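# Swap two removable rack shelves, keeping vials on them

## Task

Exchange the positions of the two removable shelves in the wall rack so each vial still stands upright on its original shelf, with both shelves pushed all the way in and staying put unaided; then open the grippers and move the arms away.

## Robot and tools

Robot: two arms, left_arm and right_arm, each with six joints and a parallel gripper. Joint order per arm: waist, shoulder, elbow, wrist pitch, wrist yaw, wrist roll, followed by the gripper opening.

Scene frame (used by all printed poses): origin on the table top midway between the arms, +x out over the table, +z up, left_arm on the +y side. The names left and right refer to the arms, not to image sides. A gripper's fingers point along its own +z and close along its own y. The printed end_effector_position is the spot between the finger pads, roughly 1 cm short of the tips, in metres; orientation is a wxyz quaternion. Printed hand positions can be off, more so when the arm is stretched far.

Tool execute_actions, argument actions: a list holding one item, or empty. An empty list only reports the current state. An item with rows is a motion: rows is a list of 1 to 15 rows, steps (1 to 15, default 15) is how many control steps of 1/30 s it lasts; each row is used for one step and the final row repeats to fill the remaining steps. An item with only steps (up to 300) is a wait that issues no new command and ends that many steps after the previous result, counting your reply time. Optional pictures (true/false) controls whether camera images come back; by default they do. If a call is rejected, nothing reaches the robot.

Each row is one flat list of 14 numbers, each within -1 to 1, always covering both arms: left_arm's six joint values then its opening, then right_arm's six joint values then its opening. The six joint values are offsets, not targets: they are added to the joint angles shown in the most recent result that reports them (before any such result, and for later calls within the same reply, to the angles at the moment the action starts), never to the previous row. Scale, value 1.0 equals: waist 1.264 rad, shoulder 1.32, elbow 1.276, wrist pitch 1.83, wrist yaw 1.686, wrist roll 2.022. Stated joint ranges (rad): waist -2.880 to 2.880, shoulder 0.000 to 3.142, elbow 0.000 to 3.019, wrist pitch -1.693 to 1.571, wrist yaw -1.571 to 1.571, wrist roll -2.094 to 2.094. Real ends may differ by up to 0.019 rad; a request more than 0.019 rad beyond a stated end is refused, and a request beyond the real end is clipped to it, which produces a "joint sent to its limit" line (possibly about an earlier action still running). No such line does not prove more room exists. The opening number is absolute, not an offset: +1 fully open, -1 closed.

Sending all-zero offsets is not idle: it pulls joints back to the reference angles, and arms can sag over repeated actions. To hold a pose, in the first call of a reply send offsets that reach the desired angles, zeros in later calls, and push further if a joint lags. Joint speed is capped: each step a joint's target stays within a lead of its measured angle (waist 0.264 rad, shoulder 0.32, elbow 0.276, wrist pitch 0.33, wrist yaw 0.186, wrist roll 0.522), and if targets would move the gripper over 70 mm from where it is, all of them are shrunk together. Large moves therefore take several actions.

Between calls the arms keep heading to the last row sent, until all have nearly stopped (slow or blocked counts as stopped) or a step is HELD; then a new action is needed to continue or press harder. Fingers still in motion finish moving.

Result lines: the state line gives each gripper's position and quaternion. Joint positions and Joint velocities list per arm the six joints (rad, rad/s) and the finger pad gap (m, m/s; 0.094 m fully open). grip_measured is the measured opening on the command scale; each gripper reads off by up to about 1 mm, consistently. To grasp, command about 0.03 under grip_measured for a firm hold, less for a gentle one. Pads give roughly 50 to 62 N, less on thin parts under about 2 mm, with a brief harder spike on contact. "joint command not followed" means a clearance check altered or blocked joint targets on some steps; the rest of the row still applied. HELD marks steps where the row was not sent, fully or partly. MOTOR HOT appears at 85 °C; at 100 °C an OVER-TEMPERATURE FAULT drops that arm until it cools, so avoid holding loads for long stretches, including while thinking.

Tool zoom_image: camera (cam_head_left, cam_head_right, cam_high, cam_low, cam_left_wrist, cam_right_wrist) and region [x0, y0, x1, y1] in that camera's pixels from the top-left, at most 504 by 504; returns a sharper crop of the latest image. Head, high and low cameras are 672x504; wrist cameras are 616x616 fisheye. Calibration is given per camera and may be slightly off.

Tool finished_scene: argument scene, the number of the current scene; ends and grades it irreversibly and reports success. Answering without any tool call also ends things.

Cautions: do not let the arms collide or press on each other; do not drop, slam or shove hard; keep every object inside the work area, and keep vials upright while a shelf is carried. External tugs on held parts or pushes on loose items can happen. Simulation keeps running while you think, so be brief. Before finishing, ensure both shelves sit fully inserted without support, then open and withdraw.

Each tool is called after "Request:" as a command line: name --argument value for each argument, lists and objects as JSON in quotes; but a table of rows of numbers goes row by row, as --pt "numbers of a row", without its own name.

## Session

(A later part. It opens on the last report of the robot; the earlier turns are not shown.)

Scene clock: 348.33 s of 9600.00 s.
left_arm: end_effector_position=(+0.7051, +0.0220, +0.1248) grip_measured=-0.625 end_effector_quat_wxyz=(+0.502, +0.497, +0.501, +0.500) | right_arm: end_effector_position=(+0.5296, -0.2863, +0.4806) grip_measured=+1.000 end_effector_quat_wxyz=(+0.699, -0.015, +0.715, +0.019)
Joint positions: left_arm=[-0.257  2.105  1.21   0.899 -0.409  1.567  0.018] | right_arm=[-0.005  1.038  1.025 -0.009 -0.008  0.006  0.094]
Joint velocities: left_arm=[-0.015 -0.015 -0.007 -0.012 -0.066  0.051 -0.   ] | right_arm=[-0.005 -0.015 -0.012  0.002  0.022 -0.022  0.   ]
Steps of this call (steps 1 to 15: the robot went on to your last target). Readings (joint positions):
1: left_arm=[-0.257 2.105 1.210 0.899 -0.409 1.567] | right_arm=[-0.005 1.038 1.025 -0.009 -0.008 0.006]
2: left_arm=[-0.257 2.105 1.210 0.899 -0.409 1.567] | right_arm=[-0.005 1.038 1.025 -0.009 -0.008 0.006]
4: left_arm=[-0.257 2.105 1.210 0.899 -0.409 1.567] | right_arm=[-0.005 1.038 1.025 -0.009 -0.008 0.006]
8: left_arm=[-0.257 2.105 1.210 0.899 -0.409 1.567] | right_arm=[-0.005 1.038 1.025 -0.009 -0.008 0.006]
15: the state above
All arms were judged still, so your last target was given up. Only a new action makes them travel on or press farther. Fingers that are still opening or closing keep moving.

Request:
execute_actions --actions '[{"rows":[[-0.003,-0.03,0.025,0.012,0,0,-0.67,0,0,0.03,0,0,0,1],[-0.005,-0.04,0.025,0.016,0,0,-0.67,0,0,0.03,0,0,0,1],[-0.007,-0.048,0.022,0.02,-0.001,0,-0.67,0,0,0.03,0,0,0,1],[-0.008,-0.052,0.016,0.022,-0.002,0,-0.67,0,0,0.03,0,0,0,1],[-0.009,-0.055,0.01,0.024,-0.003,0,-0.67,0,0,0.03,0,0,0,1],[-0.011,-0.058,0.004,0.025,-0.004,0,-0.67,0,0,0.03,0,0,0,1],[-0.012,-0.061,-0.002,0.026,-0.005,0,-0.67,0,0,0.03,0,0,0,1],[-0.013,-0.064,-0.008,0.027,-0.005,0,-0.67,0,0,0.03,0,0,0,1],[-0.014,-0.067,-0.013,0.028,-0.006,0,-0.67,0,0,0.03,0,0,0,1],[-0.016,-0.07,-0.019,0.03,-0.007,0,-0.67,0,0,0.03,0,0,0,1],[-0.017,-0.073,-0.025,0.031,-0.008,0,-0.67,0,0,0.03,0,0,0,1],[-0.018,-0.076,-0.031,0.032,-0.008,0,-0.67,0,0,0.03,0,0,0,1],[-0.019,-0.079,-0.036,0.033,-0.009,0,-0.67,0,0,0.03,0,0,0,1],[-0.021,-0.083,-0.042,0.035,-0.01,0,-0.67,0,0,0.03,0,0,0,1]],"steps":15}]' --pictures false

Request:
execute_actions --actions '[{"steps":25}]' --pictures false

Scene clock: 353.33 s of 9600.00 s.
left_arm: end_effector_position=(+0.6851, +0.0226, +0.1283) grip_measured=-0.625 end_effector_quat_wxyz=(+0.500, +0.499, +0.502, +0.500) | right_arm: end_effector_position=(+0.5296, -0.2863, +0.4806) grip_measured=+1.000 end_effector_quat_wxyz=(+0.699, -0.015, +0.715, +0.019)
Joint positions: left_arm=[-0.27   2.065  1.148  0.915 -0.422  1.567  0.018] | right_arm=[-0.005  1.038  1.025 -0.009 -0.008  0.006  0.094]
Joint velocities: left_arm=[-0.054 -0.122 -0.188  0.032 -0.037 -0.066 -0.001] | right_arm=[-0.015 -0.005  0.007  0.012 -0.022 -0.066  0.   ]
Steps of this call (steps 1 to 90: nothing new was sent; then 1.50 s passed at rest; steps 91 to 105: all 15 steps of this action). Readings (joint positions):
91: left_arm=[-0.257 2.104 1.210 0.900 -0.409 1.567] | right_arm=[-0.005 1.038 1.025 -0.009 -0.008 0.006]
92: left_arm=[-0.257 2.103 1.210 0.900 -0.409 1.567] | right_arm=[-0.005 1.038 1.025 -0.009 -0.008 0.006]
94: left_arm=[-0.257 2.102 1.210 0.900 -0.409 1.567] | right_arm=[-0.005 1.038 1.025 -0.009 -0.008 0.006]
98: left_arm=[-0.258 2.097 1.201 0.902 -0.412 1.567] | right_arm=[-0.005 1.038 1.025 -0.009 -0.008 0.006]
105: the state above

Scene clock: 354.17 s of 9600.00 s.
left_arm: end_effector_position=(+0.6817, +0.0203, +0.1288) grip_measured=-0.625 end_effector_quat_wxyz=(+0.500, +0.501, +0.501, +0.498) | right_arm: end_effector_position=(+0.5296, -0.2863, +0.4806) grip_measured=+1.000 end_effector_quat_wxyz=(+0.699, -0.015, +0.715, +0.019)
Joint positions: left_arm=[-0.275  2.059  1.14   0.916 -0.423  1.568  0.018] | right_arm=[-0.005  1.038  1.025 -0.009 -0.008  0.006  0.094]
Joint velocities: left_arm=[-0.015 -0.005 -0.012 -0.022 -0.066 -0.007 -0.001] | right_arm=[-0.015 -0.005 -0.007 -0.007  0.022  0.037  0.   ]
Steps of this call (steps 1 to 15: the robot went on to your last target; steps 16 to 25: nothing new was sent). Readings (joint positions):
1: left_arm=[-0.271 2.061 1.144 0.916 -0.423 1.567] | right_arm=[-0.005 1.038 1.025 -0.009 -0.008 0.006]
2: left_arm=[-0.273 2.060 1.141 0.916 -0.423 1.567] | right_arm=[-0.005 1.038 1.025 -0.009 -0.008 0.006]
4: left_arm=[-0.274 2.059 1.140 0.916 -0.423 1.568] | right_arm=[-0.005 1.038 1.025 -0.009 -0.008 0.006]
8: left_arm=[-0.275 2.059 1.140 0.916 -0.423 1.568] | right_arm=[-0.005 1.038 1.025 -0.009 -0.008 0.006]
25: the state above
All arms were judged still, so your last target was given up. Only a new action makes them travel on or press farther. Fingers that are still opening or closing keep moving.

Request:
execute_actions --actions '[{"rows":[[-0.004,-0.035,0.02,0.015,0,0,-0.67,0,0,0.03,0,0,0,1],[-0.007,-0.047,0.016,0.022,-0.001,0,-0.67,0,0,0.03,0,0,0,1],[-0.009,-0.052,0.009,0.026,-0.003,0,-0.67,0,0,0.03,0,0,0,1],[-0.011,-0.056,0.002,0.028,-0.004,0,-0.67,0,0,0.03,0,0,0,1],[-0.013,-0.06,-0.005,0.03,-0.005,0,-0.67,0,0,0.03,0,0,0,1],[-0.015,-0.064,-0.012,0.033,-0.007,0,-0.67,0,0,0.03,0,0,0,1],[-0.017,-0.068,-0.019,0.035,-0.008,0,-0.67,0,0,0.03,0,0,0,1],[-0.018,-0.072,-0.026,0.037,-0.009,0,-0.67,0,0,0.03,0,0,0,1],[-0.02,-0.076,-0.033,0.039,-0.01,0,-0.67,0,0,0.03,0,0,0,1],[-0.022,-0.08,-0.04,0.041,-0.012,0,-0.67,0,0,0.03,0,0,0,1],[-0.024,-0.085,-0.047,0.044,-0.013,0,-0.67,0,0,0.03,0,0,0,1],[-0.026,-0.089,-0.054,0.046,-0.014,0,-0.67,0,0,0.03,0,0,0,1],[-0.028,-0.093,-0.061,0.048,-0.016,0,-0.67,0,0,0.03,0,0,0,1],[-0.03,-0.097,-0.068,0.05,-0.017,0,-0.67,0,0,0.03,0,0,0,1],[-0.031,-0.101,-0.074,0.052,-0.018,0,-0.67,0,0,0.03,0,0,0,1]],"steps":15}]' --pictures false

Request:
execute_actions --actions '[{"steps":12}]' --pictures false

Request:
execute_actions --actions '[{"rows":[[-0.004,-0.03,0.02,0.015,0,0,-0.67,0,0,0.03,0,0,0,1],[-0.007,-0.042,0.016,0.022,-0.001,0,-0.67,0,0,0.03,0,0,0,1],[-0.009,-0.046,0.010,0.026,-0.003,0,-0.67,0,0,0.03,0,0,0,1],[-0.011,-0.049,0.005,0.028,-0.004,0,-0.67,0,0,0.03,0,0,0,1],[-0.013,-0.052,0,0.03,-0.005,0,-0.67,0,0,0.03,0,0,0,1],[-0.015,-0.055,-0.006,0.032,-0.007,0,-0.67,0,0,0.03,0,0,0,1],[-0.017,-0.058,-0.011,0.033,-0.008,0,-0.67,0,0,0.03,0,0,0,1],[-0.019,-0.061,-0.016,0.035,-0.009,0,-0.67,0,0,0.03,0,0,0,1],[-0.021,-0.064,-0.022,0.037,-0.011,0,-0.67,0,0,0.03,0,0,0,1],[-0.023,-0.067,-0.027,0.039,-0.012,0,-0.67,0,0,0.03,0,0,0,1],[-0.025,-0.07,-0.032,0.04,-0.014,0,-0.67,0,0,0.03,0,0,0,1],[-0.027,-0.073,-0.038,0.042,-0.015,0,-0.67,0,0,0.03,0,0,0,1],[-0.029,-0.076,-0.043,0.044,-0.017,0,-0.67,0,0,0.03,0,0,0,1],[-0.031,-0.079,-0.049,0.045,-0.018,0,-0.67,0,0,0.03,0,0,0,1],[-0.032,-0.082,-0.054,0.047,-0.02,0,-0.67,0,0,0.03,0,0,0,1]],"steps":15}]' --pictures false

Request:
execute_actions --actions '[{"steps":15}]'

Scene clock: 363.47 s of 9600.00 s.
left_arm: end_effector_position=(+0.6489, +0.0207, +0.1326) grip_measured=-0.625 end_effector_quat_wxyz=(+0.500, +0.501, +0.500, +0.499) | right_arm: end_effector_position=(+0.5296, -0.2863, +0.4806) grip_measured=+1.000 end_effector_quat_wxyz=(+0.699, -0.015, +0.715, +0.019)
Joint positions: left_arm=[-0.299  2.002  1.043  0.956 -0.447  1.569  0.018] | right_arm=[-0.005  1.038  1.025 -0.009 -0.008  0.006  0.094]
Joint velocities: left_arm=[-0.083 -0.181 -0.217  0.12  -0.125  0.007 -0.001] | right_arm=[-0.005 -0.005  0.002  0.007 -0.022 -0.007  0.   ]
Steps of this call (steps 1 to 90: nothing new was sent; then 5.80 s passed at rest; steps 91 to 105: all 15 steps of this action). Readings (joint positions):
91: left_arm=[-0.275 2.059 1.140 0.916 -0.423 1.568] | right_arm=[-0.005 1.038 1.025 -0.009 -0.008 0.006]
92: left_arm=[-0.275 2.059 1.140 0.916 -0.423 1.568] | right_arm=[-0.005 1.038 1.025 -0.009 -0.008 0.006]
94: left_arm=[-0.275 2.058 1.139 0.917 -0.423 1.568] | right_arm=[-0.005 1.038 1.025 -0.009 -0.008 0.006]
98: left_arm=[-0.279 2.043 1.109 0.930 -0.432 1.568] | right_arm=[-0.005 1.038 1.025 -0.009 -0.008 0.006]
105: the state above

Scene clock: 363.87 s of 9600.00 s.
left_arm: end_effector_position=(+0.6427, +0.0181, +0.1386) grip_measured=-0.625 end_effector_quat_wxyz=(+0.505, +0.499, +0.498, +0.499) | right_arm: end_effector_position=(+0.5296, -0.2863, +0.4806) grip_measured=+1.000 end_effector_quat_wxyz=(+0.699, -0.015, +0.715, +0.019)
Joint positions: left_arm=[-0.307  1.986  1.028  0.965 -0.45   1.569  0.018] | right_arm=[-0.005  1.038  1.025 -0.009 -0.008  0.006  0.094]
Joint velocities: left_arm=[-0.024 -0.005  0.007  0.007  0.022 -0.037  0.001] | right_arm=[-0.005 -0.005 -0.002  0.012  0.037 -0.022  0.   ]
Steps of this call (steps 1 to 12: the robot went on to your last target). Readings (joint positions):
1: left_arm=[-0.302 1.997 1.036 0.959 -0.448 1.569] | right_arm=[-0.005 1.038 1.025 -0.009 -0.008 0.006]
2: left_arm=[-0.305 1.992 1.031 0.961 -0.448 1.569] | right_arm=[-0.005 1.038 1.025 -0.009 -0.008 0.006]
4: left_arm=[-0.307 1.988 1.028 0.963 -0.449 1.569] | right_arm=[-0.005 1.038 1.025 -0.009 -0.008 0.006]
8: left_arm=[-0.307 1.986 1.028 0.965 -0.450 1.569] | right_arm=[-0.005 1.038 1.025 -0.009 -0.008 0.006]
12: the state above

Scene clock: 364.37 s of 9600.00 s.
left_arm: end_effector_position=(+0.6158, +0.0174, +0.1360) grip_measured=-0.625 end_effector_quat_wxyz=(+0.501, +0.501, +0.499, +0.498) | right_arm: end_effector_position=(+0.5296, -0.2863, +0.4806) grip_measured=+1.000 end_effector_quat_wxyz=(+0.699, -0.015, +0.715, +0.019)
Joint positions: left_arm=[-0.332  1.951  0.954  0.996 -0.476  1.57   0.018] | right_arm=[-0.005  1.038  1.025 -0.009 -0.008  0.006  0.094]
Joint velocities: left_arm=[-0.112 -0.122 -0.188  0.085 -0.139 -0.022  0.   ] | right_arm=[-0.005  0.005  0.017  0.002 -0.037 -0.022  0.   ]
Steps of this call (steps 1 to 15: all 15 steps of this action). Readings (joint positions):
1: left_arm=[-0.307 1.986 1.028 0.965 -0.450 1.569] | right_arm=[-0.005 1.038 1.025 -0.009 -0.008 0.006]
2: left_arm=[-0.307 1.986 1.028 0.965 -0.450 1.569] | right_arm=[-0.005 1.038 1.025 -0.009 -0.008 0.006]
4: left_arm=[-0.308 1.986 1.027 0.966 -0.451 1.569] | right_arm=[-0.005 1.038 1.025 -0.009 -0.008 0.006]
8: left_arm=[-0.312 1.978 1.006 0.976 -0.460 1.569] | right_arm=[-0.005 1.038 1.025 -0.009 -0.008 0.006]
15: the state above

Scene clock: 364.87 s of 9600.00 s.
left_arm: end_effector_position=(+0.6099, +0.0142, +0.1417) grip_measured=-0.625 end_effector_quat_wxyz=(+0.506, +0.499, +0.496, +0.498) | right_arm: end_effector_position=(+0.5296, -0.2863, +0.4806) grip_measured=+1.000 end_effector_quat_wxyz=(+0.699, -0.015, +0.715, +0.019)
Joint positions: left_arm=[-0.342  1.936  0.942  1.005 -0.48   1.57   0.018] | right_arm=[-0.005  1.038  1.025 -0.009 -0.008  0.006  0.094]
Joint velocities: left_arm=[-0.005 -0.005  0.002  0.002 -0.022  0.007 -0.001] | right_arm=[ 0.005  0.005  0.012  0.007  0.007 -0.007  0.   ]
Steps of this call (steps 1 to 15: the robot went on to your last target). Readings (joint positions):
1: left_arm=[-0.335 1.947 0.949 0.999 -0.478 1.570] | right_arm=[-0.005 1.038 1.025 -0.009 -0.008 0.006]
2: left_arm=[-0.338 1.943 0.944 1.001 -0.479 1.570] | right_arm=[-0.005 1.038 1.025 -0.009 -0.008 0.006]
4: left_arm=[-0.341 1.939 0.942 1.003 -0.479 1.570] | right_arm=[-0.005 1.038 1.025 -0.009 -0.008 0.006]
8: left_arm=[-0.342 1.936 0.942 1.005 -0.479 1.570] | right_arm=[-0.005 1.038 1.025 -0.009 -0.008 0.006]
15: the state above
camera_calibration (this result's frames):
cam_left_wrist: T_world_to_cam=[[0.00229424, -0.00316152, -0.999992, 0.139833], [-0.569202, 0.822189, -0.00390528, 0.343668], [0.822195, 0.569206, 0.0000867548, -0.386961], [0, 0, 0, 1]] pos_world=[0.513453, -0.0618574, 0.141208]
cam_right_wrist: T_world_to_cam=[[0.0419171, -0.999113, -0.00391543, -0.310298], [-0.590496, -0.0216123, -0.806751, 0.701112], [0.805951, 0.0361287, -0.590879, -0.0097501], [0, 0, 0, 1]] pos_world=[0.434869, -0.294518, 0.558647]

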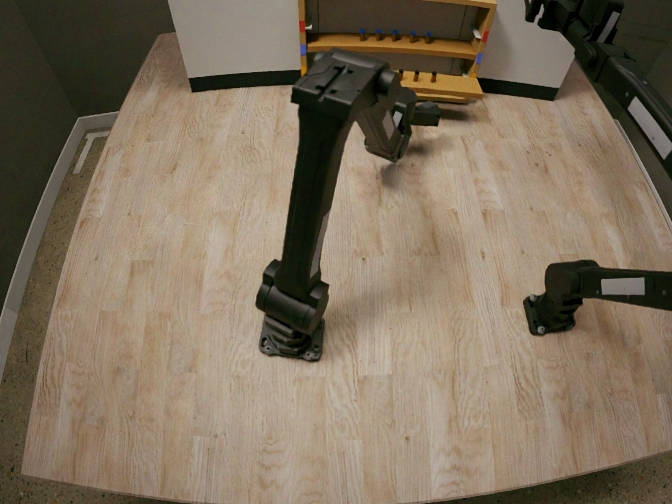

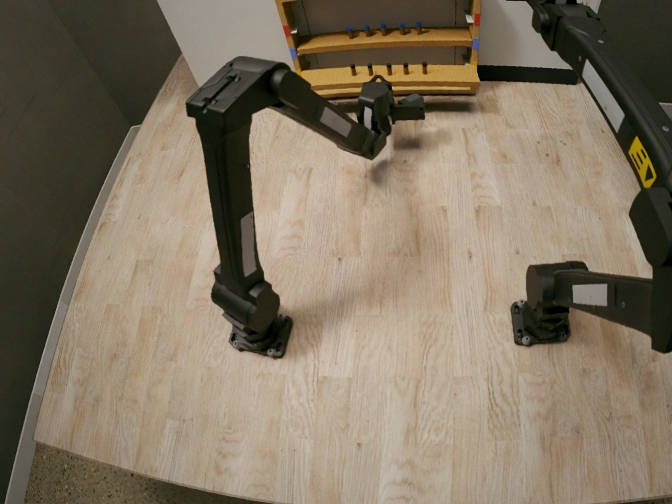

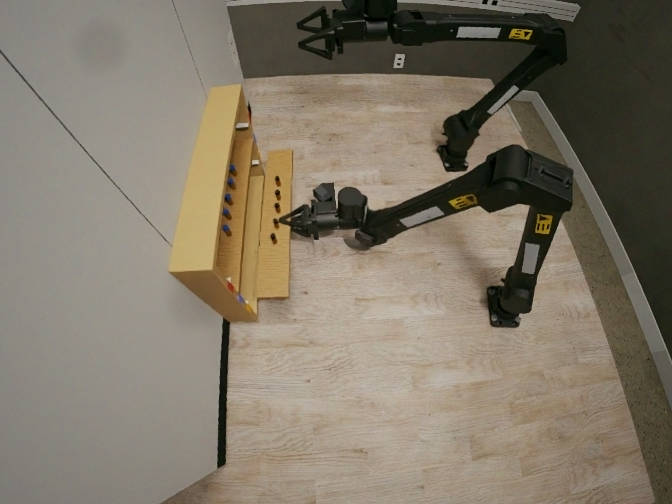

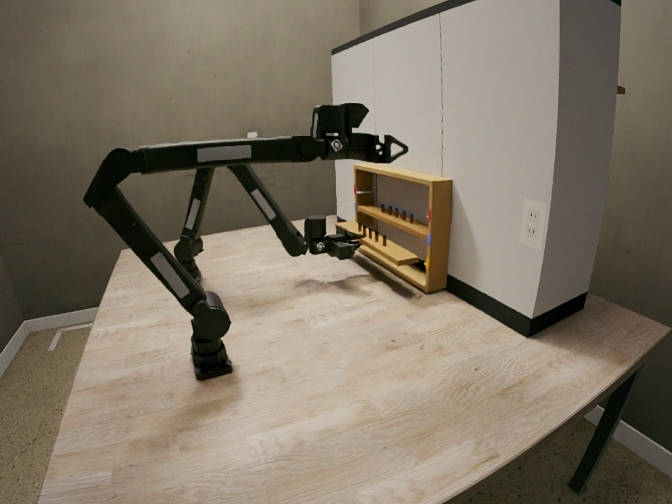

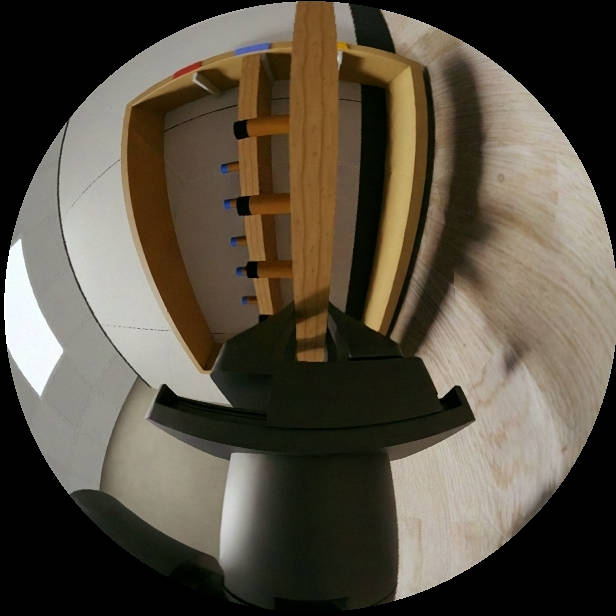

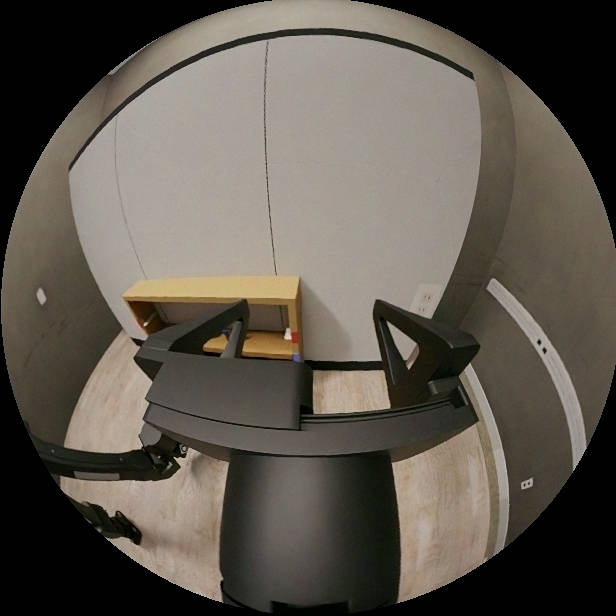

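Request:
execute_actions --actions '[{"rows":[[0.003,-0.035,0.03,0.015,0,0,-0.67,0,0,0.03,0,0,0,1],[0.006,-0.042,0.04,0.011,-0.001,0,-0.67,0,0,0.03,0,0,0,1],[0.007,-0.048,0.046,0.006,-0.001,0,-0.67,0,0,0.03,0,0,0,1],[0.007,-0.054,0.05,0.001,-0.001,0,-0.67,0,0,0.03,0,0,0,1],[0.008,-0.059,0.053,-0.004,-0.002,0,-0.67,0,0,0.03,0,0,0,1],[0.008,-0.065,0.055,-0.009,-0.002,0,-0.67,0,0,0.03,0,0,0,1],[0.009,-0.071,0.056,-0.013,-0.002,0,-0.67,0,0,0.03,0,0,0,1],[0.009,-0.077,0.057,-0.018,-0.002,0,-0.67,0,0,0.03,0,0,0,1],[0.01,-0.082,0.058,-0.023,-0.003,0,-0.67,0,0,0.03,0,0,0,1],[0.01,-0.088,0.059,-0.028,-0.003,0,-0.67,0,0,0.03,0,0,0,1],[0.011,-0.094,0.06,-0.033,-0.003,0,-0.67,0,0,0.03,0,0,0,1],[0.011,-0.1,0.061,-0.038,-0.003,0,-0.67,0,0,0.03,0,0,0,1],[0.012,-0.106,0.062,-0.042,-0.004,0,-0.67,0,0,0.03,0,0,0,1],[0.012,-0.111,0.063,-0.047,-0.004,0,-0.67,0,0,0.03,0,0,0,1],[0.012,-0.117,0.064,-0.052,-0.004,0,-0.67,0,0,0.03,0,0,0,1]],"steps":15}]' --pictures false

Request:
execute_actions --actions '[{"steps":12}]' --pictures false

Request:
execute_actions --actions '[{"rows":[[0,-0.035,0.035,0.013,0,0,-0.67,0,0,0.03,0,0,0,1],[0,-0.042,0.048,0.009,0,0,-0.67,0,0,0.03,0,0,0,1],[0,-0.048,0.055,0.004,0,0,-0.67,0,0,0.03,0,0,0,1],[0,-0.054,0.057,-0.001,0,0,-0.67,0,0,0.03,0,0,0,1],[0,-0.059,0.059,-0.007,0,0,-0.67,0,0,0.03,0,0,0,1],[0,-0.065,0.06,-0.012,0,0,-0.67,0,0,0.03,0,0,0,1],[0,-0.071,0.062,-0.017,0,0,-0.67,0,0,0.03,0,0,0,1],[0,-0.077,0.064,-0.023,0,0,-0.67,0,0,0.03,0,0,0,1],[0,-0.082,0.066,-0.028,0,0,-0.67,0,0,0.03,0,0,0,1],[0,-0.088,0.067,-0.033,0,0,-0.67,0,0,0.03,0,0,0,1],[0,-0.094,0.069,-0.039,0,0,-0.67,0,0,0.03,0,0,0,1],[0,-0.1,0.071,-0.044,0,0,-0.67,0,0,0.03,0,0,0,1],[0,-0.106,0.073,-0.049,0,0,-0.67,0,0,0.03,0,0,0,1],[0,-0.111,0.074,-0.055,0,0,-0.67,0,0,0.03,0,0,0,1],[0,-0.117,0.076,-0.06,0,0,-0.67,0,0,0.03,0,0,0,1]],"steps":15}]' --pictures false

Request:
execute_actions --actions '[{"steps":15}]' --pictures false

Scene clock: 378.20 s of 9600.00 s.
left_arm: end_effector_position=(+0.6090, +0.0148, +0.1516) grip_measured=-0.625 end_effector_quat_wxyz=(+0.490, +0.515, +0.501, +0.494) | right_arm: end_effector_position=(+0.5296, -0.2863, +0.4806) grip_measured=+1.000 end_effector_quat_wxyz=(+0.699, -0.015, +0.715, +0.019)
Joint positions: left_arm=[-0.342  1.886  0.942  0.909 -0.48   1.572  0.018] | right_arm=[-0.005  1.038  1.025 -0.009 -0.008  0.006  0.094]
Joint velocities: left_arm=[ 0.005 -0.2   -0.002 -0.252 -0.051  0.007 -0.001] | right_arm=[-0.005 -0.015 -0.007  0.022 -0.066 -0.022  0.   ]
Steps of this call (steps 1 to 15: the robot went on to your last target; steps 16 to 90: nothing new was sent; then 9.83 s passed at rest; steps 91 to 105: all 15 steps of this action). Readings (joint positions):
91: left_arm=[-0.342 1.936 0.942 1.005 -0.480 1.570] | right_arm=[-0.005 1.038 1.025 -0.009 -0.008 0.006]
92: left_arm=[-0.342 1.936 0.942 1.005 -0.480 1.570] | right_arm=[-0.005 1.038 1.025 -0.009 -0.008 0.006]
94: left_arm=[-0.342 1.935 0.942 0.999 -0.480 1.570] | right_arm=[-0.005 1.038 1.025 -0.009 -0.008 0.006]
98: left_arm=[-0.342 1.924 0.942 0.968 -0.480 1.571] | right_arm=[-0.005 1.038 1.025 -0.009 -0.008 0.006]
105: the state above

Scene clock: 378.60 s of 9600.00 s.
left_arm: end_effector_position=(+0.6083, +0.0171, +0.1740) grip_measured=-0.625 end_effector_quat_wxyz=(+0.497, +0.507, +0.499, +0.497) | right_arm: end_effector_position=(+0.5296, -0.2863, +0.4806) grip_measured=+1.000 end_effector_quat_wxyz=(+0.699, -0.015, +0.715, +0.019)
Joint positions: left_arm=[-0.339  1.844  0.942  0.889 -0.482  1.572  0.018] | right_arm=[-0.005  1.038  1.025 -0.009 -0.008  0.006  0.094]
Joint velocities: left_arm=[ 0.005 -0.034  0.002  0.007 -0.022  0.051  0.001] | right_arm=[-0.005 -0.005  0.002 -0.012 -0.037 -0.007  0.   ]
Steps of this call (steps 1 to 12: the robot went on to your last target). Readings (joint positions):
1: left_arm=[-0.342 1.880 0.942 0.901 -0.480 1.572] | right_arm=[-0.005 1.038 1.025 -0.009 -0.008 0.006]
2: left_arm=[-0.342 1.875 0.942 0.896 -0.480 1.572] | right_arm=[-0.005 1.038 1.025 -0.009 -0.008 0.006]
4: left_arm=[-0.342 1.865 0.942 0.891 -0.481 1.572] | right_arm=[-0.005 1.038 1.025 -0.009 -0.008 0.006]
8: left_arm=[-0.341 1.851 0.942 0.889 -0.481 1.572] | right_arm=[-0.005 1.038 1.025 -0.009 -0.008 0.006]
12: the state above

Scene clock: 379.10 s of 9600.00 s.
left_arm: end_effector_position=(+0.6057, +0.0186, +0.1765) grip_measured=-0.625 end_effector_quat_wxyz=(+0.474, +0.528, +0.505, +0.490) | right_arm: end_effector_position=(+0.5296, -0.2863, +0.4806) grip_measured=+1.000 end_effector_quat_wxyz=(+0.699, -0.015, +0.715, +0.019)
Joint positions: left_arm=[-0.339  1.802  0.942  0.782 -0.482  1.574  0.018] | right_arm=[-0.005  1.038  1.025 -0.009 -0.008  0.006  0.094]
Joint velocities: left_arm=[ 0.005 -0.171  0.002 -0.281  0.007 -0.007 -0.001] | right_arm=[-0.005 -0.005 -0.017 -0.022 -0.022  0.007  0.   ]
Steps of this call (steps 1 to 15: all 15 steps of this action). Readings (joint positions):
1: left_arm=[-0.339 1.844 0.942 0.889 -0.482 1.572] | right_arm=[-0.005 1.038 1.025 -0.009 -0.008 0.006]
2: left_arm=[-0.339 1.844 0.942 0.889 -0.482 1.572] | right_arm=[-0.005 1.038 1.025 -0.009 -0.008 0.006]
4: left_arm=[-0.339 1.843 0.942 0.881 -0.482 1.572] | right_arm=[-0.005 1.038 1.025 -0.009 -0.008 0.006]
8: left_arm=[-0.339 1.834 0.942 0.847 -0.482 1.573] | right_arm=[-0.005 1.038 1.025 -0.009 -0.008 0.006]
15: the state above

Scene clock: 379.60 s of 9600.00 s.
left_arm: end_effector_position=(+0.6035, +0.0197, +0.1940) grip_measured=-0.625 end_effector_quat_wxyz=(+0.478, +0.525, +0.504, +0.492) | right_arm: end_effector_position=(+0.5296, -0.2863, +0.4806) grip_measured=+1.000 end_effector_quat_wxyz=(+0.699, -0.015, +0.715, +0.019)
Joint positions: left_arm=[-0.339  1.764  0.942  0.755 -0.482  1.574  0.018] | right_arm=[-0.005  1.038  1.025 -0.009 -0.008  0.006  0.094]
Joint velocities: left_arm=[-0.005 -0.005 -0.017 -0.002 -0.022  0.037 -0.   ] | right_arm=[-0.005 -0.005 -0.017 -0.012  0.037  0.095  0.   ]
Steps of this call (steps 1 to 15: the robot went on to your last target). Readings (joint positions):
1: left_arm=[-0.339 1.796 0.942 0.774 -0.482 1.574] | right_arm=[-0.005 1.038 1.025 -0.009 -0.008 0.006]
2: left_arm=[-0.339 1.791 0.942 0.768 -0.482 1.574] | right_arm=[-0.005 1.038 1.025 -0.009 -0.008 0.006]
4: left_arm=[-0.339 1.783 0.942 0.760 -0.482 1.574] | right_arm=[-0.005 1.038 1.025 -0.009 -0.008 0.006]
8: left_arm=[-0.339 1.771 0.942 0.756 -0.482 1.574] | right_arm=[-0.005 1.038 1.025 -0.009 -0.008 0.006]
15: the state above

Request:
execute_actions --actions '[{"rows":[[0.004,-0.04,0.05,0.015,0,0,-0.67,0,0,0.03,0,0,0,1],[0.004,-0.05,0.07,0.015,0,0,-0.67,0,0,0.03,0,0,0,1],[0.004,-0.056,0.08,0.015,0,0,-0.67,0,0,0.03,0,0,0,1],[0.004,-0.06,0.085,0.015,0,0,-0.67,0,0,0.03,0,0,0,1],[0.004,-0.064,0.089,0.015,0,0,-0.67,0,0,0.03,0,0,0,1],[0.004,-0.068,0.093,0.015,0,0,-0.67,0,0,0.03,0,0,0,1],[0.004,-0.072,0.097,0.015,0,0,-0.67,0,0,0.03,0,0,0,1],[0.004,-0.076,0.101,0.015,0,0,-0.67,0,0,0.03,0,0,0,1],[0.004,-0.08,0.105,0.015,0,0,-0.67,0,0,0.03,0,0,0,1],[0.004,-0.084,0.109,0.015,0,0,-0.67,0,0,0.03,0,0,0,1],[0.004,-0.088,0.113,0.015,0,0,-0.67,0,0,0.03,0,0,0,1],[0.004,-0.092,0.117,0.015,0,0,-0.67,0,0,0.03,0,0,0,1],[0.004,-0.096,0.121,0.015,0,0,-0.67,0,0,0.03,0,0,0,1],[0.004,-0.1,0.125,0.015,0,0,-0.67,0,0,0.03,0,0,0,1],[0.004,-0.105,0.128,0.015,0,0,-0.67,0,0,0.03,0,0,0,1]],"steps":15}]' --pictures false

Request:
execute_actions --actions '[{"steps":20}]'

Scene clock: 389.00 s of 9600.00 s.
left_arm: end_effector_position=(+0.6033, +0.0198, +0.1920) grip_measured=-0.625 end_effector_quat_wxyz=(+0.475, +0.528, +0.505, +0.491) | right_arm: end_effector_position=(+0.5296, -0.2863, +0.4806) grip_measured=+1.000 end_effector_quat_wxyz=(+0.699, -0.015, +0.715, +0.019)
Joint positions: left_arm=[-0.339  1.764  0.942  0.747 -0.482  1.575  0.018] | right_arm=[-0.005  1.038  1.025 -0.009 -0.008  0.006  0.094]
Joint velocities: left_arm=[-0.015 -0.005  0.002 -0.051 -0.051 -0.037  0.001] | right_arm=[-0.015 -0.005  0.007 -0.017  0.022  0.037  0.   ]
Steps of this call (steps 1 to 15: the robot went on to your last target; steps 16 to 90: nothing new was sent; then 5.90 s passed at rest; steps 91 to 105: all 15 steps of this action). Readings (joint positions):
91: left_arm=[-0.339 1.764 0.942 0.755 -0.482 1.574] | right_arm=[-0.005 1.038 1.025 -0.009 -0.008 0.006]
92: left_arm=[-0.339 1.764 0.942 0.755 -0.482 1.574] | right_arm=[-0.005 1.038 1.025 -0.009 -0.008 0.006]
94: left_arm=[-0.339 1.764 0.942 0.755 -0.482 1.574] | right_arm=[-0.005 1.038 1.025 -0.009 -0.008 0.006]
98: left_arm=[-0.339 1.764 0.942 0.754 -0.482 1.574] | right_arm=[-0.005 1.038 1.025 -0.009 -0.008 0.006]
105: the state above

Scene clock: 389.67 s of 9600.00 s.
left_arm: end_effector_position=(+0.6031, +0.0199, +0.1920) grip_measured=-0.625 end_effector_quat_wxyz=(+0.474, +0.529, +0.505, +0.491) | right_arm: end_effector_position=(+0.5296, -0.2863, +0.4806) grip_measured=+1.000 end_effector_quat_wxyz=(+0.699, -0.015, +0.715, +0.019)
Joint positions: left_arm=[-0.339  1.762  0.942  0.74  -0.482  1.575  0.018] | right_arm=[-0.005  1.038  1.025 -0.009 -0.008  0.006  0.094]
Joint velocities: left_arm=[-0.015  0.005  0.007 -0.012 -0.037 -0.007 -0.001] | right_arm=[-0.005  0.005 -0.017 -0.017  0.007  0.051  0.   ]
Steps of this call (steps 1 to 15: the robot went on to your last target; steps 16 to 20: nothing new was sent). Readings (joint positions):
1: left_arm=[-0.339 1.764 0.942 0.745 -0.482 1.575] | right_arm=[-0.005 1.038 1.025 -0.009 -0.008 0.006]
2: left_arm=[-0.339 1.764 0.942 0.745 -0.482 1.575] | right_arm=[-0.005 1.038 1.025 -0.009 -0.008 0.006]
4: left_arm=[-0.339 1.764 0.942 0.743 -0.482 1.575] | right_arm=[-0.005 1.038 1.025 -0.009 -0.008 0.006]
8: left_arm=[-0.339 1.763 0.942 0.742 -0.482 1.575] | right_arm=[-0.005 1.038 1.025 -0.009 -0.008 0.006]
20: the state above
All arms were judged still, so your last target was given up. Only a new action makes them travel on or press farther. Fingers that are still opening or closing keep moving.
camera_calibration (this result's frames):
cam_left_wrist: T_world_to_cam=[[-0.0767007, 0.0438528, -0.996089, 0.236111], [-0.569516, 0.818091, 0.0798701, 0.319509], [0.818394, 0.573415, -0.0377733, -0.375097], [0, 0, 0, 1]] pos_world=[0.507053, -0.056655, 0.1955]
cam_right_wrist: T_world_to_cam=[[0.0419171, -0.999113, -0.00391543, -0.310298], [-0.590496, -0.0216123, -0.806751, 0.701112], [0.805951, 0.0361287, -0.590879, -0.0097501], [0, 0, 0, 1]] pos_world=[0.434869, -0.294518, 0.558647]

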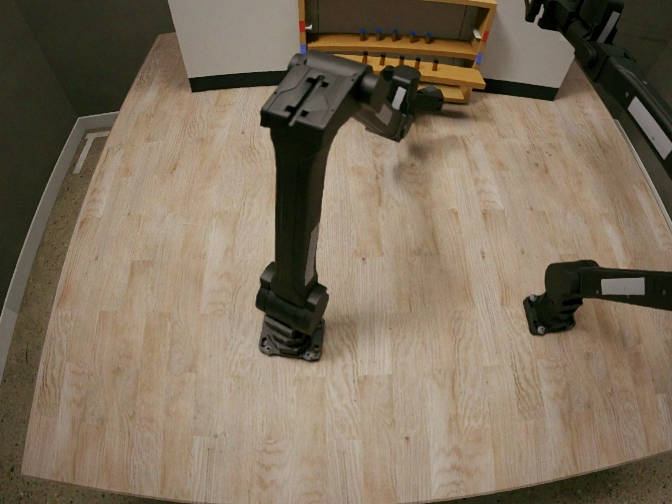

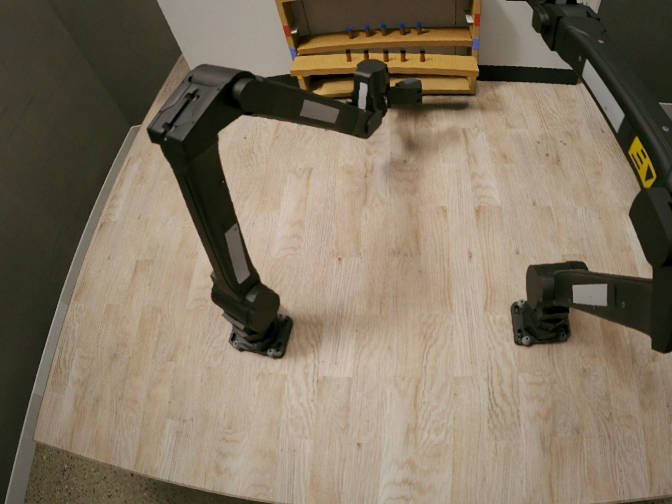

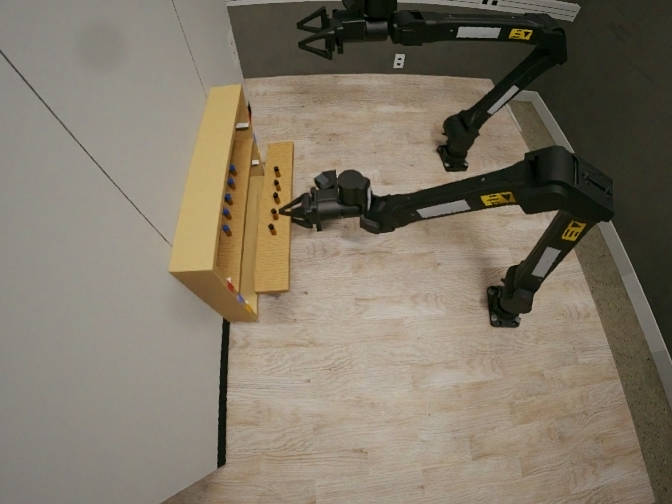

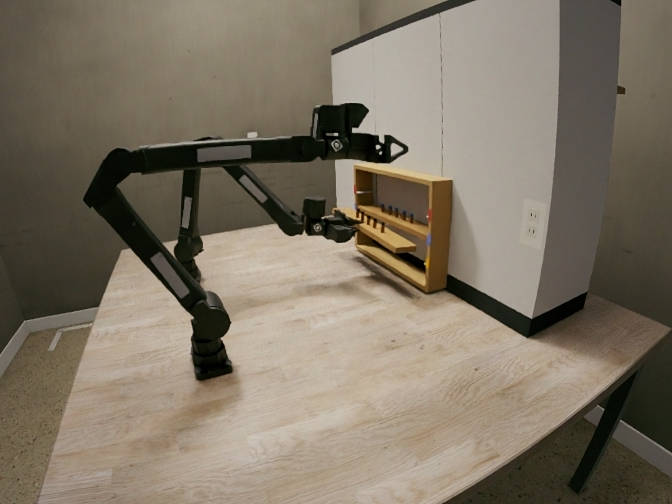

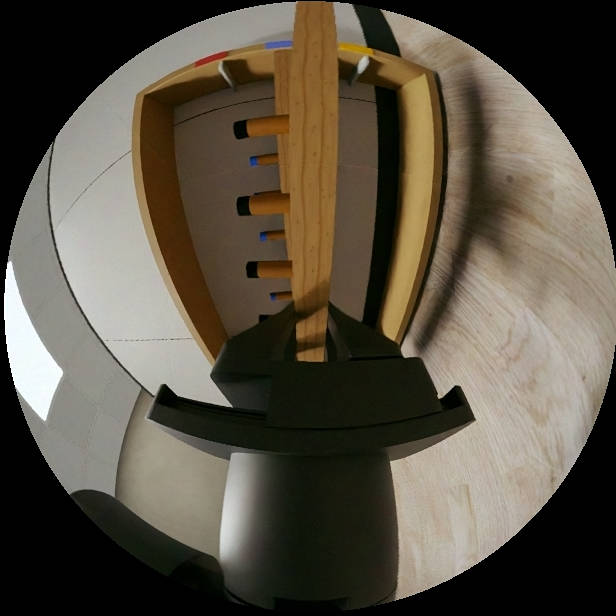

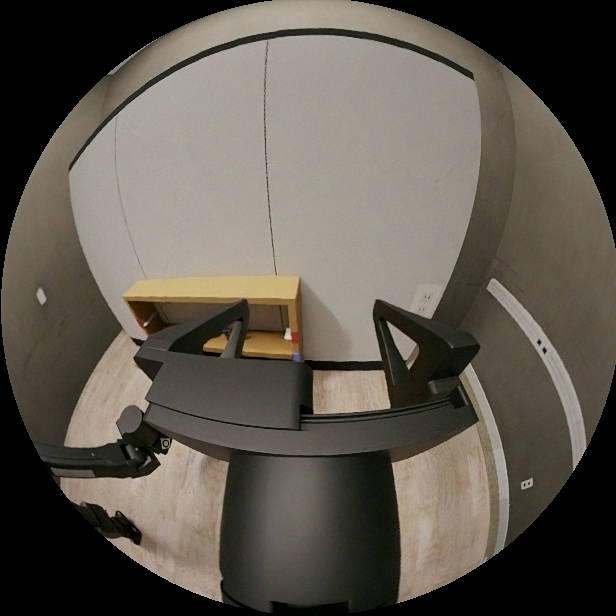

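Request:
zoom_image --camera "cam_low" --region '[300, 160, 460, 300]'

Request:
zoom_image --camera "cam_high" --region '[170, 90, 370, 330]'

Region (300, 160, 460, 300) of cam_low's 672x504 image, scaled by 3.150, with more detail than that image has; it fills the top 441 rows of this view, and the rest is white.

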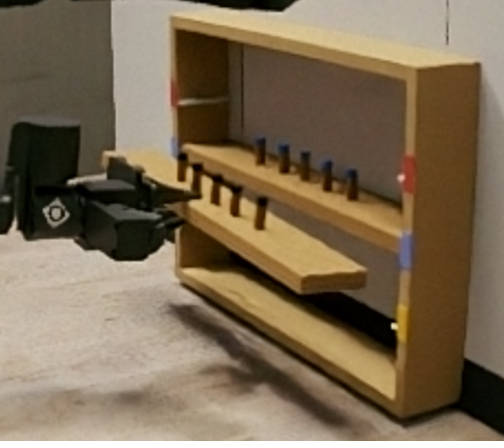

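Region (170, 90, 370, 330) of cam_high's 672x504 image, scaled by 2.100, with more detail than that image has.

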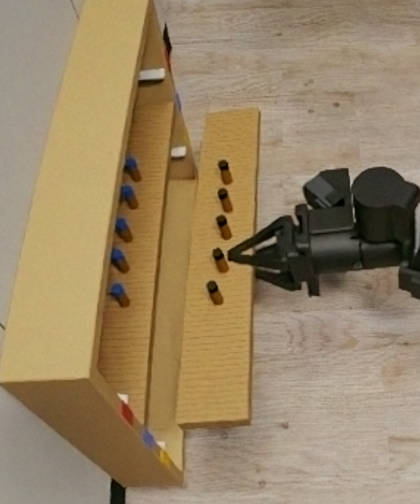

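Request:
execute_actions --actions '[{"rows":[[0,-0.03,0.03,0.02,0,0,-0.67,0,0,0.03,0,0,0,1],[0,-0.04,0.04,0.03,0,0,-0.67,0,0,0.03,0,0,0,1],[0,-0.045,0.05,0.035,0,0,-0.67,0,0,0.03,0,0,0,1],[0,-0.05,0.055,0.04,0,0,-0.67,0,0,0.03,0,0,0,1],[0,-0.055,0.06,0.04,0,0,-0.67,0,0,0.03,0,0,0,1],[0,-0.06,0.065,0.04,0,0,-0.67,0,0,0.03,0,0,0,1],[0,-0.065,0.07,0.04,0,0,-0.67,0,0,0.03,0,0,0,1],[0,-0.07,0.075,0.04,0,0,-0.67,0,0,0.03,0,0,0,1],[0,-0.075,0.08,0.04,0,0,-0.67,0,0,0.03,0,0,0,1]],"steps":15}]' --pictures false

Request:
execute_actions --actions '[{"steps":15}]' --pictures false

Scene clock: 396.40 s of 9600.00 s.
left_arm: end_effector_position=(+0.6030, +0.0200, +0.1989) grip_measured=-0.625 end_effector_quat_wxyz=(+0.480, +0.523, +0.503, +0.493) | right_arm: end_effector_position=(+0.5296, -0.2863, +0.4806) grip_measured=+1.000 end_effector_quat_wxyz=(+0.699, -0.015, +0.715, +0.019)
Joint positions: left_arm=[-0.339  1.756  0.942  0.754 -0.482  1.576  0.018] | right_arm=[-0.005  1.038  1.025 -0.009 -0.008  0.006  0.094]
Joint velocities: left_arm=[-0.005 -0.015 -0.007  0.012  0.037  0.095  0.   ] | right_arm=[-0.005  0.005  0.012  0.002 -0.007 -0.007  0.   ]
Steps of this call (steps 1 to 90: nothing new was sent; then 3.23 s passed at rest; steps 91 to 105: all 15 steps of this action). Readings (joint positions):
91: left_arm=[-0.339 1.762 0.942 0.740 -0.482 1.575] | right_arm=[-0.005 1.038 1.025 -0.009 -0.008 0.006]
92: left_arm=[-0.339 1.762 0.942 0.742 -0.482 1.575] | right_arm=[-0.005 1.038 1.025 -0.009 -0.008 0.006]
94: left_arm=[-0.339 1.762 0.942 0.748 -0.482 1.576] | right_arm=[-0.005 1.038 1.025 -0.009 -0.008 0.006]
98: left_arm=[-0.339 1.760 0.942 0.754 -0.482 1.576] | right_arm=[-0.005 1.038 1.025 -0.009 -0.008 0.006]
105: the state above

Scene clock: 396.90 s of 9600.00 s.
left_arm: end_effector_position=(+0.6029, +0.0200, +0.1996) grip_measured=-0.625 end_effector_quat_wxyz=(+0.480, +0.523, +0.503, +0.493) | right_arm: end_effector_position=(+0.5296, -0.2863, +0.4806) grip_measured=+1.000 end_effector_quat_wxyz=(+0.699, -0.015, +0.715, +0.019)
Joint positions: left_arm=[-0.339  1.755  0.942  0.754 -0.482  1.576  0.018] | right_arm=[-0.005  1.038  1.025 -0.009 -0.008  0.006  0.094]
Joint velocities: left_arm=[-0.015 -0.005  0.012  0.002  0.022  0.022  0.001] | right_arm=[-0.024 -0.015  0.007 -0.007  0.051 -0.007  0.   ]
Steps of this call (steps 1 to 15: the robot went on to your last target). Readings (joint positions):
1: left_arm=[-0.339 1.756 0.942 0.754 -0.482 1.576] | right_arm=[-0.005 1.038 1.025 -0.009 -0.008 0.006]
2: left_arm=[-0.339 1.756 0.942 0.754 -0.482 1.576] | right_arm=[-0.005 1.038 1.025 -0.009 -0.008 0.006]
4: left_arm=[-0.339 1.755 0.942 0.754 -0.482 1.576] | right_arm=[-0.005 1.038 1.025 -0.009 -0.008 0.006]
8: left_arm=[-0.339 1.755 0.942 0.754 -0.482 1.576] | right_arm=[-0.005 1.038 1.025 -0.009 -0.008 0.006]
15: the state above
All arms were judged still, so your last target was given up. Only a new action makes them travel on or press farther. Fingers that are still opening or closing keep moving.

Request:
execute_actions --actions '[{"rows":[[0,-0.035,0.015,0.022,0,0,-0.67,0,0,0.03,0,0,0,1],[0,-0.042,0.015,0.022,0,0,-0.67,0,0,0.03,0,0,0,1],[0,-0.047,0.015,0.022,0,0,-0.67,0,0,0.03,0,0,0,1],[0,-0.051,0.015,0.022,0,0,-0.67,0,0,0.03,0,0,0,1],[0,-0.055,0.015,0.022,0,0,-0.67,0,0,0.03,0,0,0,1],[0,-0.059,0.015,0.022,0,0,-0.67,0,0,0.03,0,0,0,1],[0,-0.063,0.015,0.022,0,0,-0.67,0,0,0.03,0,0,0,1],[0,-0.067,0.015,0.022,0,0,-0.67,0,0,0.03,0,0,0,1],[0,-0.071,0.015,0.022,0,0,-0.67,0,0,0.03,0,0,0,1],[0,-0.075,0.015,0.022,0,0,-0.67,0,0,0.03,0,0,0,1],[0,-0.079,0.015,0.022,0,0,-0.67,0,0,0.03,0,0,0,1],[0,-0.083,0.015,0.022,0,0,-0.67,0,0,0.03,0,0,0,1],[0,-0.087,0.015,0.022,0,0,-0.67,0,0,0.03,0,0,0,1],[0,-0.09,0.015,0.022,0,0,-0.67,0,0,0.03,0,0,0,1]],"steps":15}]' --pictures false

Request:
execute_actions --actions '[{"steps":12}]' --pictures false

Request:
execute_actions --actions '[{"rows":[[0,-0.035,0.015,0.018,0,0,-0.67,0,0,0.03,0,0,0,1],[0,-0.042,0.015,0.016,0,0,-0.67,0,0,0.03,0,0,0,1],[0,-0.048,0.015,0.014,0,0,-0.67,0,0,0.03,0,0,0,1],[0,-0.054,0.015,0.011,0,0,-0.67,0,0,0.03,0,0,0,1],[0,-0.06,0.015,0.007,0,0,-0.67,0,0,0.03,0,0,0,1],[0,-0.066,0.015,0.002,0,0,-0.67,0,0,0.03,0,0,0,1],[0,-0.072,0.015,-0.003,0,0,-0.67,0,0,0.03,0,0,0,1],[0,-0.078,0.015,-0.008,0,0,-0.67,0,0,0.03,0,0,0,1],[0,-0.084,0.015,-0.013,0,0,-0.67,0,0,0.03,0,0,0,1],[0,-0.09,0.015,-0.018,0,0,-0.67,0,0,0.03,0,0,0,1],[0,-0.096,0.015,-0.023,0,0,-0.67,0,0,0.03,0,0,0,1],[0,-0.102,0.015,-0.028,0,0,-0.67,0,0,0.03,0,0,0,1],[0,-0.108,0.015,-0.033,0,0,-0.67,0,0,0.03,0,0,0,1],[0,-0.114,0.015,-0.038,0,0,-0.67,0,0,0.03,0,0,0,1],[0,-0.12,0.015,-0.044,0,0,-0.67,0,0,0.03,0,0,0,1]],"steps":15}]' --pictures false

Request:
execute_actions --actions '[{"steps":15}]' --pictures false

Scene clock: 411.60 s of 9600.00 s.
left_arm: end_effector_position=(+0.5989, +0.0222, +0.2326) grip_measured=-0.625 end_effector_quat_wxyz=(+0.498, +0.506, +0.497, +0.499) | right_arm: end_effector_position=(+0.5296, -0.2863, +0.4806) grip_measured=+1.000 end_effector_quat_wxyz=(+0.699, -0.015, +0.715, +0.019)
Joint positions: left_arm=[-0.339  1.702  0.942  0.754 -0.482  1.578  0.018] | right_arm=[-0.005  1.038  1.025 -0.009 -0.008  0.006  0.094]
Joint velocities: left_arm=[ 0.015 -0.22   0.007 -0.002 -0.007 -0.007 -0.   ] | right_arm=[ 0.005  0.005  0.002 -0.032  0.022  0.051  0.   ]
Steps of this call (steps 1 to 90: nothing new was sent; then 11.20 s passed at rest; steps 91 to 105: all 15 steps of this action). Readings (joint positions):
91: left_arm=[-0.339 1.755 0.942 0.754 -0.482 1.576] | right_arm=[-0.005 1.038 1.025 -0.009 -0.008 0.006]
92: left_arm=[-0.339 1.755 0.942 0.754 -0.482 1.576] | right_arm=[-0.005 1.038 1.025 -0.009 -0.008 0.006]
94: left_arm=[-0.339 1.754 0.942 0.754 -0.482 1.577] | right_arm=[-0.005 1.038 1.025 -0.009 -0.008 0.006]
98: left_arm=[-0.339 1.746 0.942 0.754 -0.482 1.577] | right_arm=[-0.005 1.038 1.025 -0.009 -0.008 0.006]
105: the state above

Scene clock: 412.00 s of 9600.00 s.
left_arm: end_effector_position=(+0.5966, +0.0234, +0.2457) grip_measured=-0.625 end_effector_quat_wxyz=(+0.505, +0.498, +0.495, +0.502) | right_arm: end_effector_position=(+0.5296, -0.2863, +0.4806) grip_measured=+1.000 end_effector_quat_wxyz=(+0.699, -0.015, +0.715, +0.019)
Joint positions: left_arm=[-0.339  1.68   0.941  0.754 -0.482  1.578  0.018] | right_arm=[-0.005  1.038  1.025 -0.009 -0.008  0.006  0.094]
Joint velocities: left_arm=[ 0.005 -0.005 -0.007  0.002  0.022 -0.037 -0.   ] | right_arm=[ 0.005 -0.015 -0.007 -0.007  0.022 -0.125  0.   ]
Steps of this call (steps 1 to 12: the robot went on to your last target). Readings (joint positions):
1: left_arm=[-0.339 1.695 0.942 0.754 -0.482 1.578] | right_arm=[-0.005 1.038 1.025 -0.009 -0.008 0.006]
2: left_arm=[-0.339 1.690 0.942 0.754 -0.482 1.578] | right_arm=[-0.005 1.038 1.025 -0.009 -0.008 0.006]
4: left_arm=[-0.339 1.682 0.942 0.754 -0.482 1.578] | right_arm=[-0.005 1.038 1.025 -0.009 -0.008 0.006]
8: left_arm=[-0.339 1.680 0.942 0.754 -0.482 1.578] | right_arm=[-0.005 1.038 1.025 -0.009 -0.008 0.006]
12: the state above

Scene clock: 412.50 s of 9600.00 s.
left_arm: end_effector_position=(+0.5866, +0.0287, +0.2780) grip_measured=-0.625 end_effector_quat_wxyz=(+0.505, +0.498, +0.494, +0.502) | right_arm: end_effector_position=(+0.5296, -0.2863, +0.4806) grip_measured=+1.000 end_effector_quat_wxyz=(+0.699, -0.015, +0.715, +0.019)
Joint positions: left_arm=[-0.339  1.595  0.939  0.673 -0.482  1.58   0.018] | right_arm=[-0.005  1.038  1.025 -0.009 -0.008  0.006  0.094]
Joint velocities: left_arm=[ 0.015 -0.308 -0.002 -0.276 -0.051  0.022  0.001] | right_arm=[-0.005 -0.005 -0.002 -0.002  0.007 -0.022  0.   ]
Steps of this call (steps 1 to 15: all 15 steps of this action). Readings (joint positions):
1: left_arm=[-0.339 1.680 0.941 0.754 -0.482 1.578] | right_arm=[-0.005 1.038 1.025 -0.009 -0.008 0.006]
2: left_arm=[-0.339 1.680 0.941 0.754 -0.482 1.578] | right_arm=[-0.005 1.038 1.025 -0.009 -0.008 0.006]
4: left_arm=[-0.339 1.679 0.941 0.754 -0.482 1.578] | right_arm=[-0.005 1.038 1.025 -0.009 -0.008 0.006]
8: left_arm=[-0.339 1.663 0.941 0.733 -0.482 1.579] | right_arm=[-0.005 1.038 1.025 -0.009 -0.008 0.006]
15: the state above

Scene clock: 413.00 s of 9600.00 s.
left_arm: end_effector_position=(+0.5819, +0.0312, +0.2946) grip_measured=-0.625 end_effector_quat_wxyz=(+0.510, +0.493, +0.493, +0.504) | right_arm: end_effector_position=(+0.5296, -0.2863, +0.4806) grip_measured=+1.000 end_effector_quat_wxyz=(+0.699, -0.015, +0.715, +0.019)
Joint positions: left_arm=[-0.339  1.561  0.939  0.654 -0.482  1.58   0.018] | right_arm=[-0.005  1.038  1.025 -0.009 -0.008  0.006  0.094]
Joint velocities: left_arm=[-0.005  0.005  0.012 -0.007 -0.037  0.007 -0.   ] | right_arm=[ 0.005 -0.005 -0.002 -0.002 -0.007  0.051  0.   ]
Steps of this call (steps 1 to 15: the robot went on to your last target). Readings (joint positions):
1: left_arm=[-0.339 1.585 0.939 0.666 -0.482 1.580] | right_arm=[-0.005 1.038 1.025 -0.009 -0.008 0.006]
2: left_arm=[-0.339 1.577 0.939 0.661 -0.482 1.580] | right_arm=[-0.005 1.038 1.025 -0.009 -0.008 0.006]
4: left_arm=[-0.339 1.566 0.939 0.660 -0.482 1.580] | right_arm=[-0.005 1.038 1.025 -0.009 -0.008 0.006]
8: left_arm=[-0.339 1.561 0.939 0.658 -0.482 1.580] | right_arm=[-0.005 1.038 1.025 -0.009 -0.008 0.006]
15: the state above


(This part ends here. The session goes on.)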